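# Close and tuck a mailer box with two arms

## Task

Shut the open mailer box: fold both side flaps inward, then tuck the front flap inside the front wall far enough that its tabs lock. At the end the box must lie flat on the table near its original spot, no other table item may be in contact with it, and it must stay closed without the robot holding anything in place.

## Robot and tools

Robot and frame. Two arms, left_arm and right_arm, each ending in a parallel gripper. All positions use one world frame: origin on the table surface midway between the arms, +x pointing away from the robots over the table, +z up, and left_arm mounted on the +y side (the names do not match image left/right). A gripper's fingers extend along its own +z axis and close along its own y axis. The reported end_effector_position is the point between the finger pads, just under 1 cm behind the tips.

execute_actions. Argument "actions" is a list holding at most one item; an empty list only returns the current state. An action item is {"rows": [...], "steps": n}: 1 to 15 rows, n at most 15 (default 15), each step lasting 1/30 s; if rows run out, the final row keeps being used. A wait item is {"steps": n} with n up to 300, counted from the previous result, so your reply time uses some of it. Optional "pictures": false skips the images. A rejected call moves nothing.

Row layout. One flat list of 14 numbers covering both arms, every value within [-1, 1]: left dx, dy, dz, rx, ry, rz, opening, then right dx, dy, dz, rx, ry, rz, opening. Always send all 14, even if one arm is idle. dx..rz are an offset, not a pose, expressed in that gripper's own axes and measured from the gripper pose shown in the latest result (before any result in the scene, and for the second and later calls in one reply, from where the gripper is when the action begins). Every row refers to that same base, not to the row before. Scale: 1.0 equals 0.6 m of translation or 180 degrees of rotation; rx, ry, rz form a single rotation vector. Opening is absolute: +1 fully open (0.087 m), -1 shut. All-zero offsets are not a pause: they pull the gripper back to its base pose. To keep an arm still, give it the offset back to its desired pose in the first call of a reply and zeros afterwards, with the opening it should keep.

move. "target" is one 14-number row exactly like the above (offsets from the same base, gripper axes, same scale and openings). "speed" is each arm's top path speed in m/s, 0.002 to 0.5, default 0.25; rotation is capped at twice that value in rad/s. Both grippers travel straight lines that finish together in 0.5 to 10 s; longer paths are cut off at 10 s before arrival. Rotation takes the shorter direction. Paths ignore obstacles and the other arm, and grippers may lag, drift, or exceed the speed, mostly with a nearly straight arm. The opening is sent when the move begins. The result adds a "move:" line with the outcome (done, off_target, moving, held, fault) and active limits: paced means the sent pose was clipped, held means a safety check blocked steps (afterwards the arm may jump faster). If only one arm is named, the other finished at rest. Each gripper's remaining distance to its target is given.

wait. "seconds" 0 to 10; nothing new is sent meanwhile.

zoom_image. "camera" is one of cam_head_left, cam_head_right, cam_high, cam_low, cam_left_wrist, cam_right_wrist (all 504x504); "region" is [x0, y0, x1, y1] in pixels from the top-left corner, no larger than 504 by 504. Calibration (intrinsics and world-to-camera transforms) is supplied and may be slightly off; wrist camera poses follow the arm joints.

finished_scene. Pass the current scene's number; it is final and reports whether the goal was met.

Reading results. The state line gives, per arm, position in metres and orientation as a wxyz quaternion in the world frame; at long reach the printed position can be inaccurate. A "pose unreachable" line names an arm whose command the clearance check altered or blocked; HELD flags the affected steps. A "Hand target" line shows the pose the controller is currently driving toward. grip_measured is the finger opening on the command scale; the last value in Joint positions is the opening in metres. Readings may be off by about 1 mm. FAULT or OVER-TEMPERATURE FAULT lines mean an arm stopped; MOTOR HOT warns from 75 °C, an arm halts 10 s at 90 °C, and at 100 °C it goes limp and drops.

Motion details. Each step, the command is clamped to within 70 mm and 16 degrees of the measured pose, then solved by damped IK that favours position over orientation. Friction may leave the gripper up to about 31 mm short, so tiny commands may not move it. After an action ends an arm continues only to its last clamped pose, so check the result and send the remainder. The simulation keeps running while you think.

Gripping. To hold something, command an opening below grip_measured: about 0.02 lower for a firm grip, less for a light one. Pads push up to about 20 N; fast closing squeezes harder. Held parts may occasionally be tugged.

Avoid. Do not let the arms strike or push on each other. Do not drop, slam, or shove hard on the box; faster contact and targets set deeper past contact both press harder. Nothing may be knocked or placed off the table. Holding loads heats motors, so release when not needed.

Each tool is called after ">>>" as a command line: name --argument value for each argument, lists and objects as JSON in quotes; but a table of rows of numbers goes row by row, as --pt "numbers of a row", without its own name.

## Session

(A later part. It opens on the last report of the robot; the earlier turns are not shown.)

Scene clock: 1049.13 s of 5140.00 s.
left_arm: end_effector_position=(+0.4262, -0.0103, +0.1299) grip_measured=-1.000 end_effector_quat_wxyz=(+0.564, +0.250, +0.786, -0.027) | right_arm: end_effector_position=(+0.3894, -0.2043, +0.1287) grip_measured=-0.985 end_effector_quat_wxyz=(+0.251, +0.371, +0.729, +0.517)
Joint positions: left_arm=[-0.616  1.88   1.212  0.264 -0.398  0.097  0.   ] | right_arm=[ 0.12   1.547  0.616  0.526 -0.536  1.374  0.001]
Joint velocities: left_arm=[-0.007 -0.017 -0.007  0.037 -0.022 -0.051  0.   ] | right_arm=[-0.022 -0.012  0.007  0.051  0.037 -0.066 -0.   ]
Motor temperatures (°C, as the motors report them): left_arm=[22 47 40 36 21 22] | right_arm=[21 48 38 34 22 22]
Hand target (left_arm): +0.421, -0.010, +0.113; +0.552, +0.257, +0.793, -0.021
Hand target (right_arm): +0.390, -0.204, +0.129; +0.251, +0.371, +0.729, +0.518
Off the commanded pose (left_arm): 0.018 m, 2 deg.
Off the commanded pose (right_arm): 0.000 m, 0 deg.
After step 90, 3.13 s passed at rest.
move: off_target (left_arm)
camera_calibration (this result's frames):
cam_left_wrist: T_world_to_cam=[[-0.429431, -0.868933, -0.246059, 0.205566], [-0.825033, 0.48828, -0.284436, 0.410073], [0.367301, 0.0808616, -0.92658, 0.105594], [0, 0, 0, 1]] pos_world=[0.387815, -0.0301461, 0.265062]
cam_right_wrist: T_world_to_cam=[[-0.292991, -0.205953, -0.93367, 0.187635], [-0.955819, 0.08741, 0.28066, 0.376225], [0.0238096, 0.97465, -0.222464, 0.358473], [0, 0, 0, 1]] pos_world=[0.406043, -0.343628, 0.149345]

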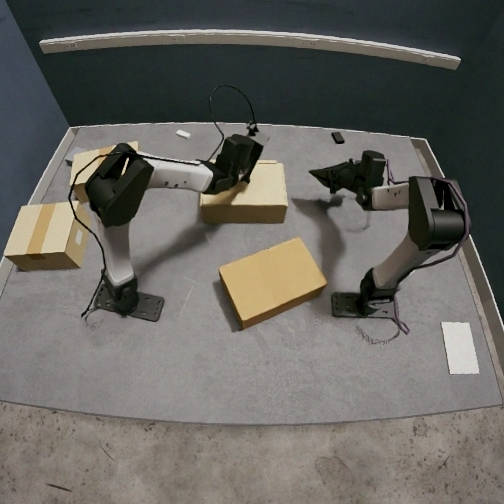

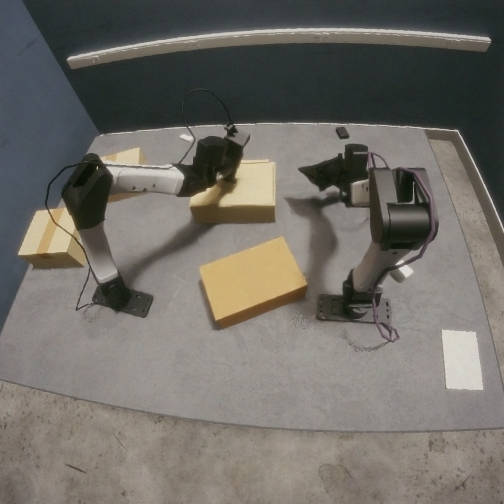

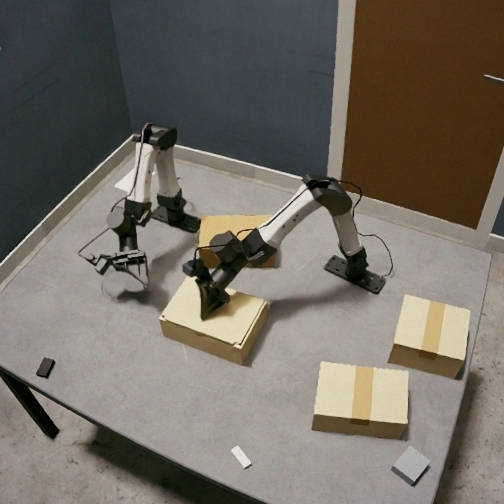

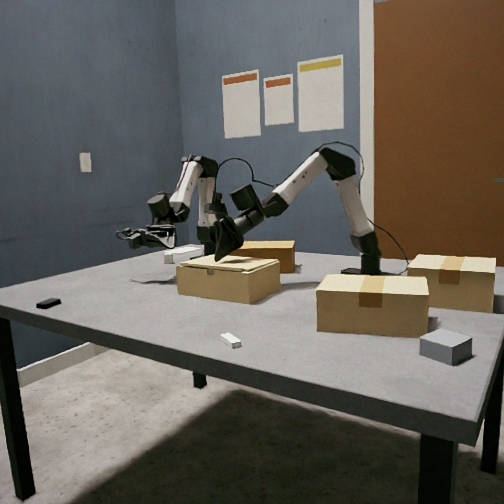

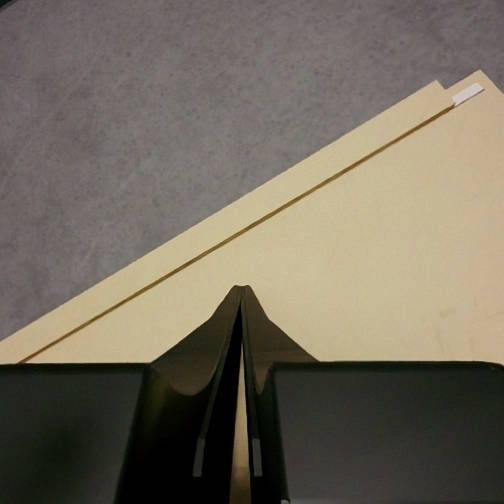

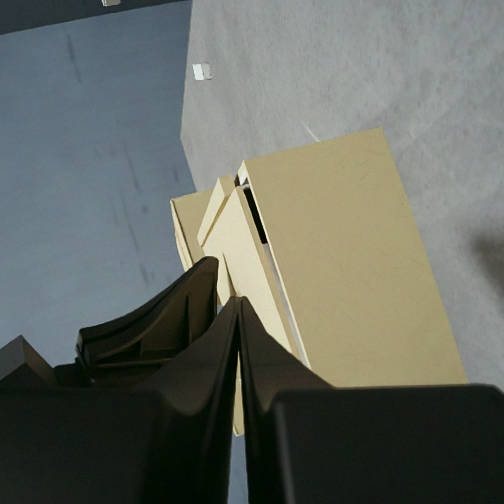

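Go down 4 cm more.

>>> move --target '[0.059,-0.017,0.026,0,0,0,-1,0,0,0,0,0,0,-1]' --speed 0.03

>>> move --target '[-0.15,0.042,-0.065,0,0,0,-1,0,0,0,0,0,0,-1]' --speed 0.08

>>> zoom_image --camera "cam_low" --region '[160, 200, 300, 320]'

Scene clock: 1053.67 s of 5140.00 s.
left_arm: end_effector_position=(+0.4334, -0.0169, +0.1207) grip_measured=-1.000 end_effector_quat_wxyz=(+0.590, +0.236, +0.771, -0.039) | right_arm: end_effector_position=(+0.3894, -0.2043, +0.1287) grip_measured=-0.985 end_effector_quat_wxyz=(+0.251, +0.371, +0.729, +0.517)
Joint positions: left_arm=[-0.616  1.926  1.169  0.424 -0.4    0.097  0.   ] | right_arm=[ 0.12   1.547  0.616  0.526 -0.536  1.374  0.001]
Joint velocities: left_arm=[ 0.007  0.022 -0.007  0.007 -0.066 -0.051  0.   ] | right_arm=[-0.007 -0.012  0.002  0.007  0.081 -0.007 -0.001]
Motor temperatures (°C, as the motors report them): left_arm=[22 47 40 36 21 22] | right_arm=[21 47 38 34 22 22]
Hand target (left_arm): +0.426, -0.011, +0.090; +0.564, +0.251, +0.787, -0.027
Hand target (right_arm): +0.389, -0.204, +0.129; +0.251, +0.371, +0.729, +0.517
Off the commanded pose (left_arm): 0.032 m, 4 deg.
Off the commanded pose (right_arm): 0.000 m, 0 deg.
move: off_target (left_arm)
camera_calibration (this result's frames):
cam_left_wrist: T_world_to_cam=[[-0.415551, -0.881548, -0.224034, 0.191714], [-0.809846, 0.470725, -0.350097, 0.417686], [0.414085, 0.0359497, -0.909528, 0.0718642], [0, 0, 0, 1]] pos_world=[0.388171, -0.0301941, 0.254544]
cam_right_wrist: T_world_to_cam=[[-0.292991, -0.205953, -0.93367, 0.187635], [-0.955819, 0.08741, 0.28066, 0.376225], [0.0238096, 0.97465, -0.222464, 0.358473], [0, 0, 0, 1]] pos_world=[0.406043, -0.343628, 0.149345]

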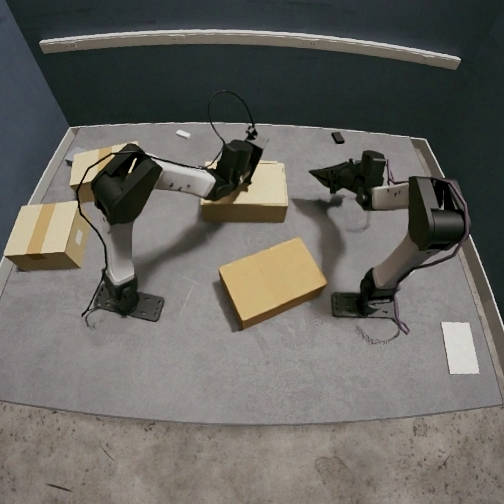

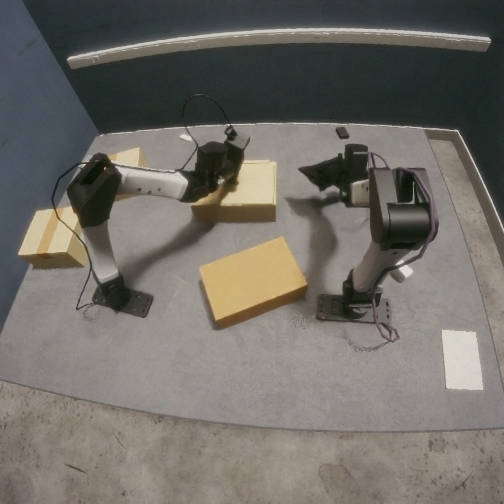

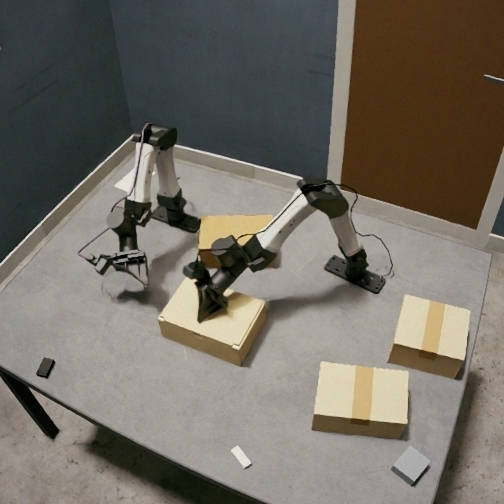

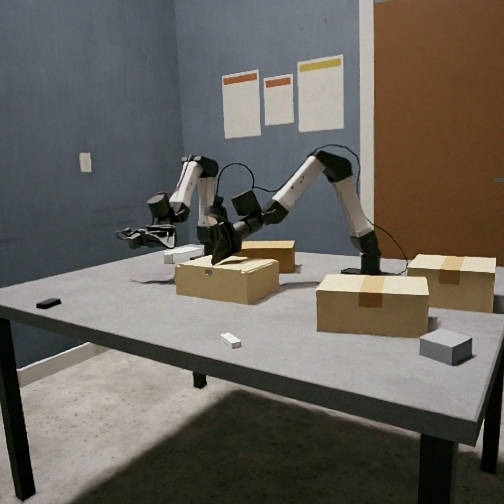

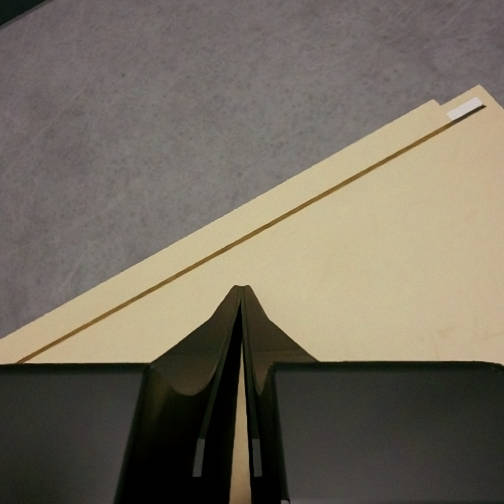

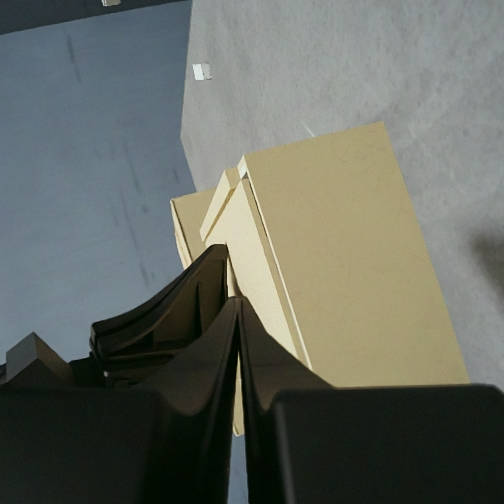

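Scene clock: 1055.50 s of 5140.00 s.
left_arm: end_effector_position=(+0.4271, -0.0107, +0.2230) grip_measured=-1.000 end_effector_quat_wxyz=(+0.597, +0.232, +0.767, -0.043) | right_arm: end_effector_position=(+0.3894, -0.2043, +0.1287) grip_measured=-0.985 end_effector_quat_wxyz=(+0.251, +0.371, +0.729, +0.517)
Joint positions: left_arm=[-0.616  1.764  1.372  0.078 -0.4    0.097  0.   ] | right_arm=[ 0.12   1.547  0.616  0.526 -0.536  1.374  0.001]
Joint velocities: left_arm=[-0.007 -0.017 -0.007 -0.007 -0.022 -0.022  0.   ] | right_arm=[ 0.007  0.007  0.002  0.007 -0.037  0.007 -0.001]
Motor temperatures (°C, as the motors report them): left_arm=[22 47 40 36 21 22] | right_arm=[21 47 38 34 22 22]
Hand target (left_arm): +0.426, -0.009, +0.222; +0.590, +0.236, +0.771, -0.039
Hand target (right_arm): +0.389, -0.204, +0.129; +0.251, +0.371, +0.729, +0.517
Off the commanded pose (left_arm): 0.002 m, 1 deg.
Off the commanded pose (right_arm): 0.000 m, 0 deg.
move: done
camera_calibration (this result's frames):
cam_left_wrist: T_world_to_cam=[[-0.412452, -0.884641, -0.217472, 0.214723], [-0.804805, 0.465693, -0.367994, 0.447271], [0.426817, 0.0232426, -0.904039, 0.16049], [0, 0, 0, 1]] pos_world=[0.380029, -0.0220683, 0.356378]
cam_right_wrist: T_world_to_cam=[[-0.292991, -0.205953, -0.93367, 0.187635], [-0.955819, 0.08741, 0.28066, 0.376225], [0.0238096, 0.97465, -0.222464, 0.358473], [0, 0, 0, 1]] pos_world=[0.406043, -0.343628, 0.149345]

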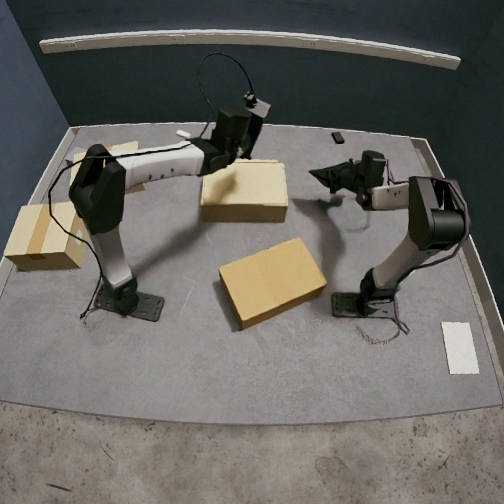

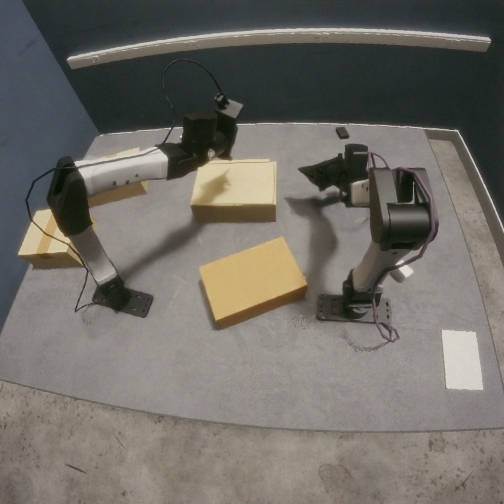

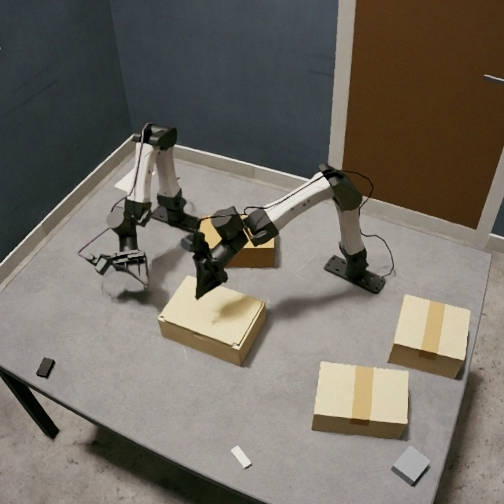

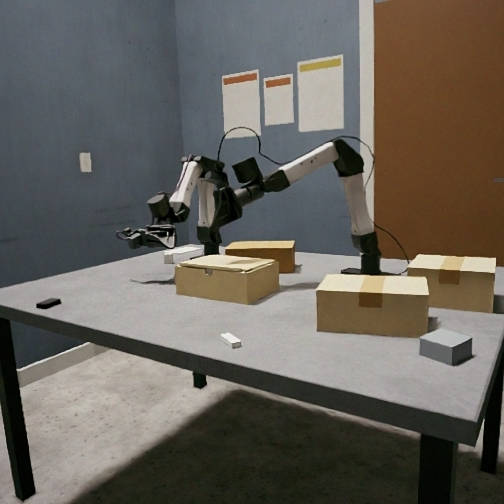

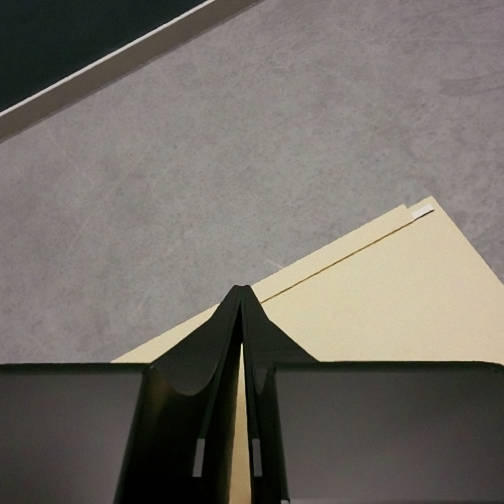

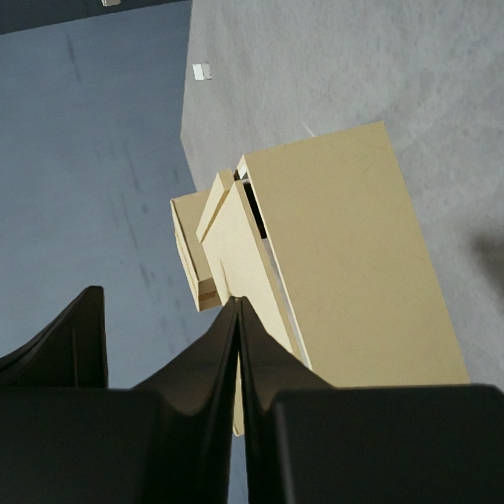

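Region (160, 200, 300, 320) of cam_low's 504x504 image, scaled by 3.600, with more detail than that image has; it fills the top 432 rows of this view, and the rest is white.

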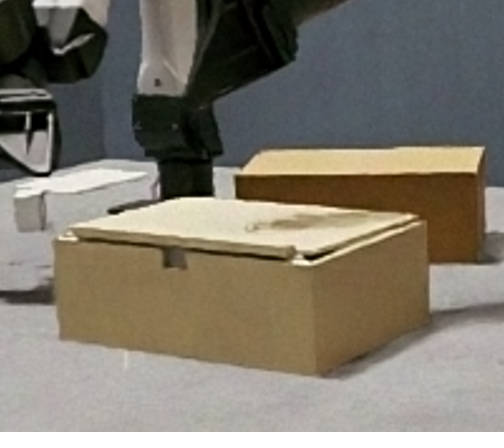

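The lid springs back to the same small gap, which is just the play in the catch.

>>> finished_scene --scene 2

The scene is finished: the task was done.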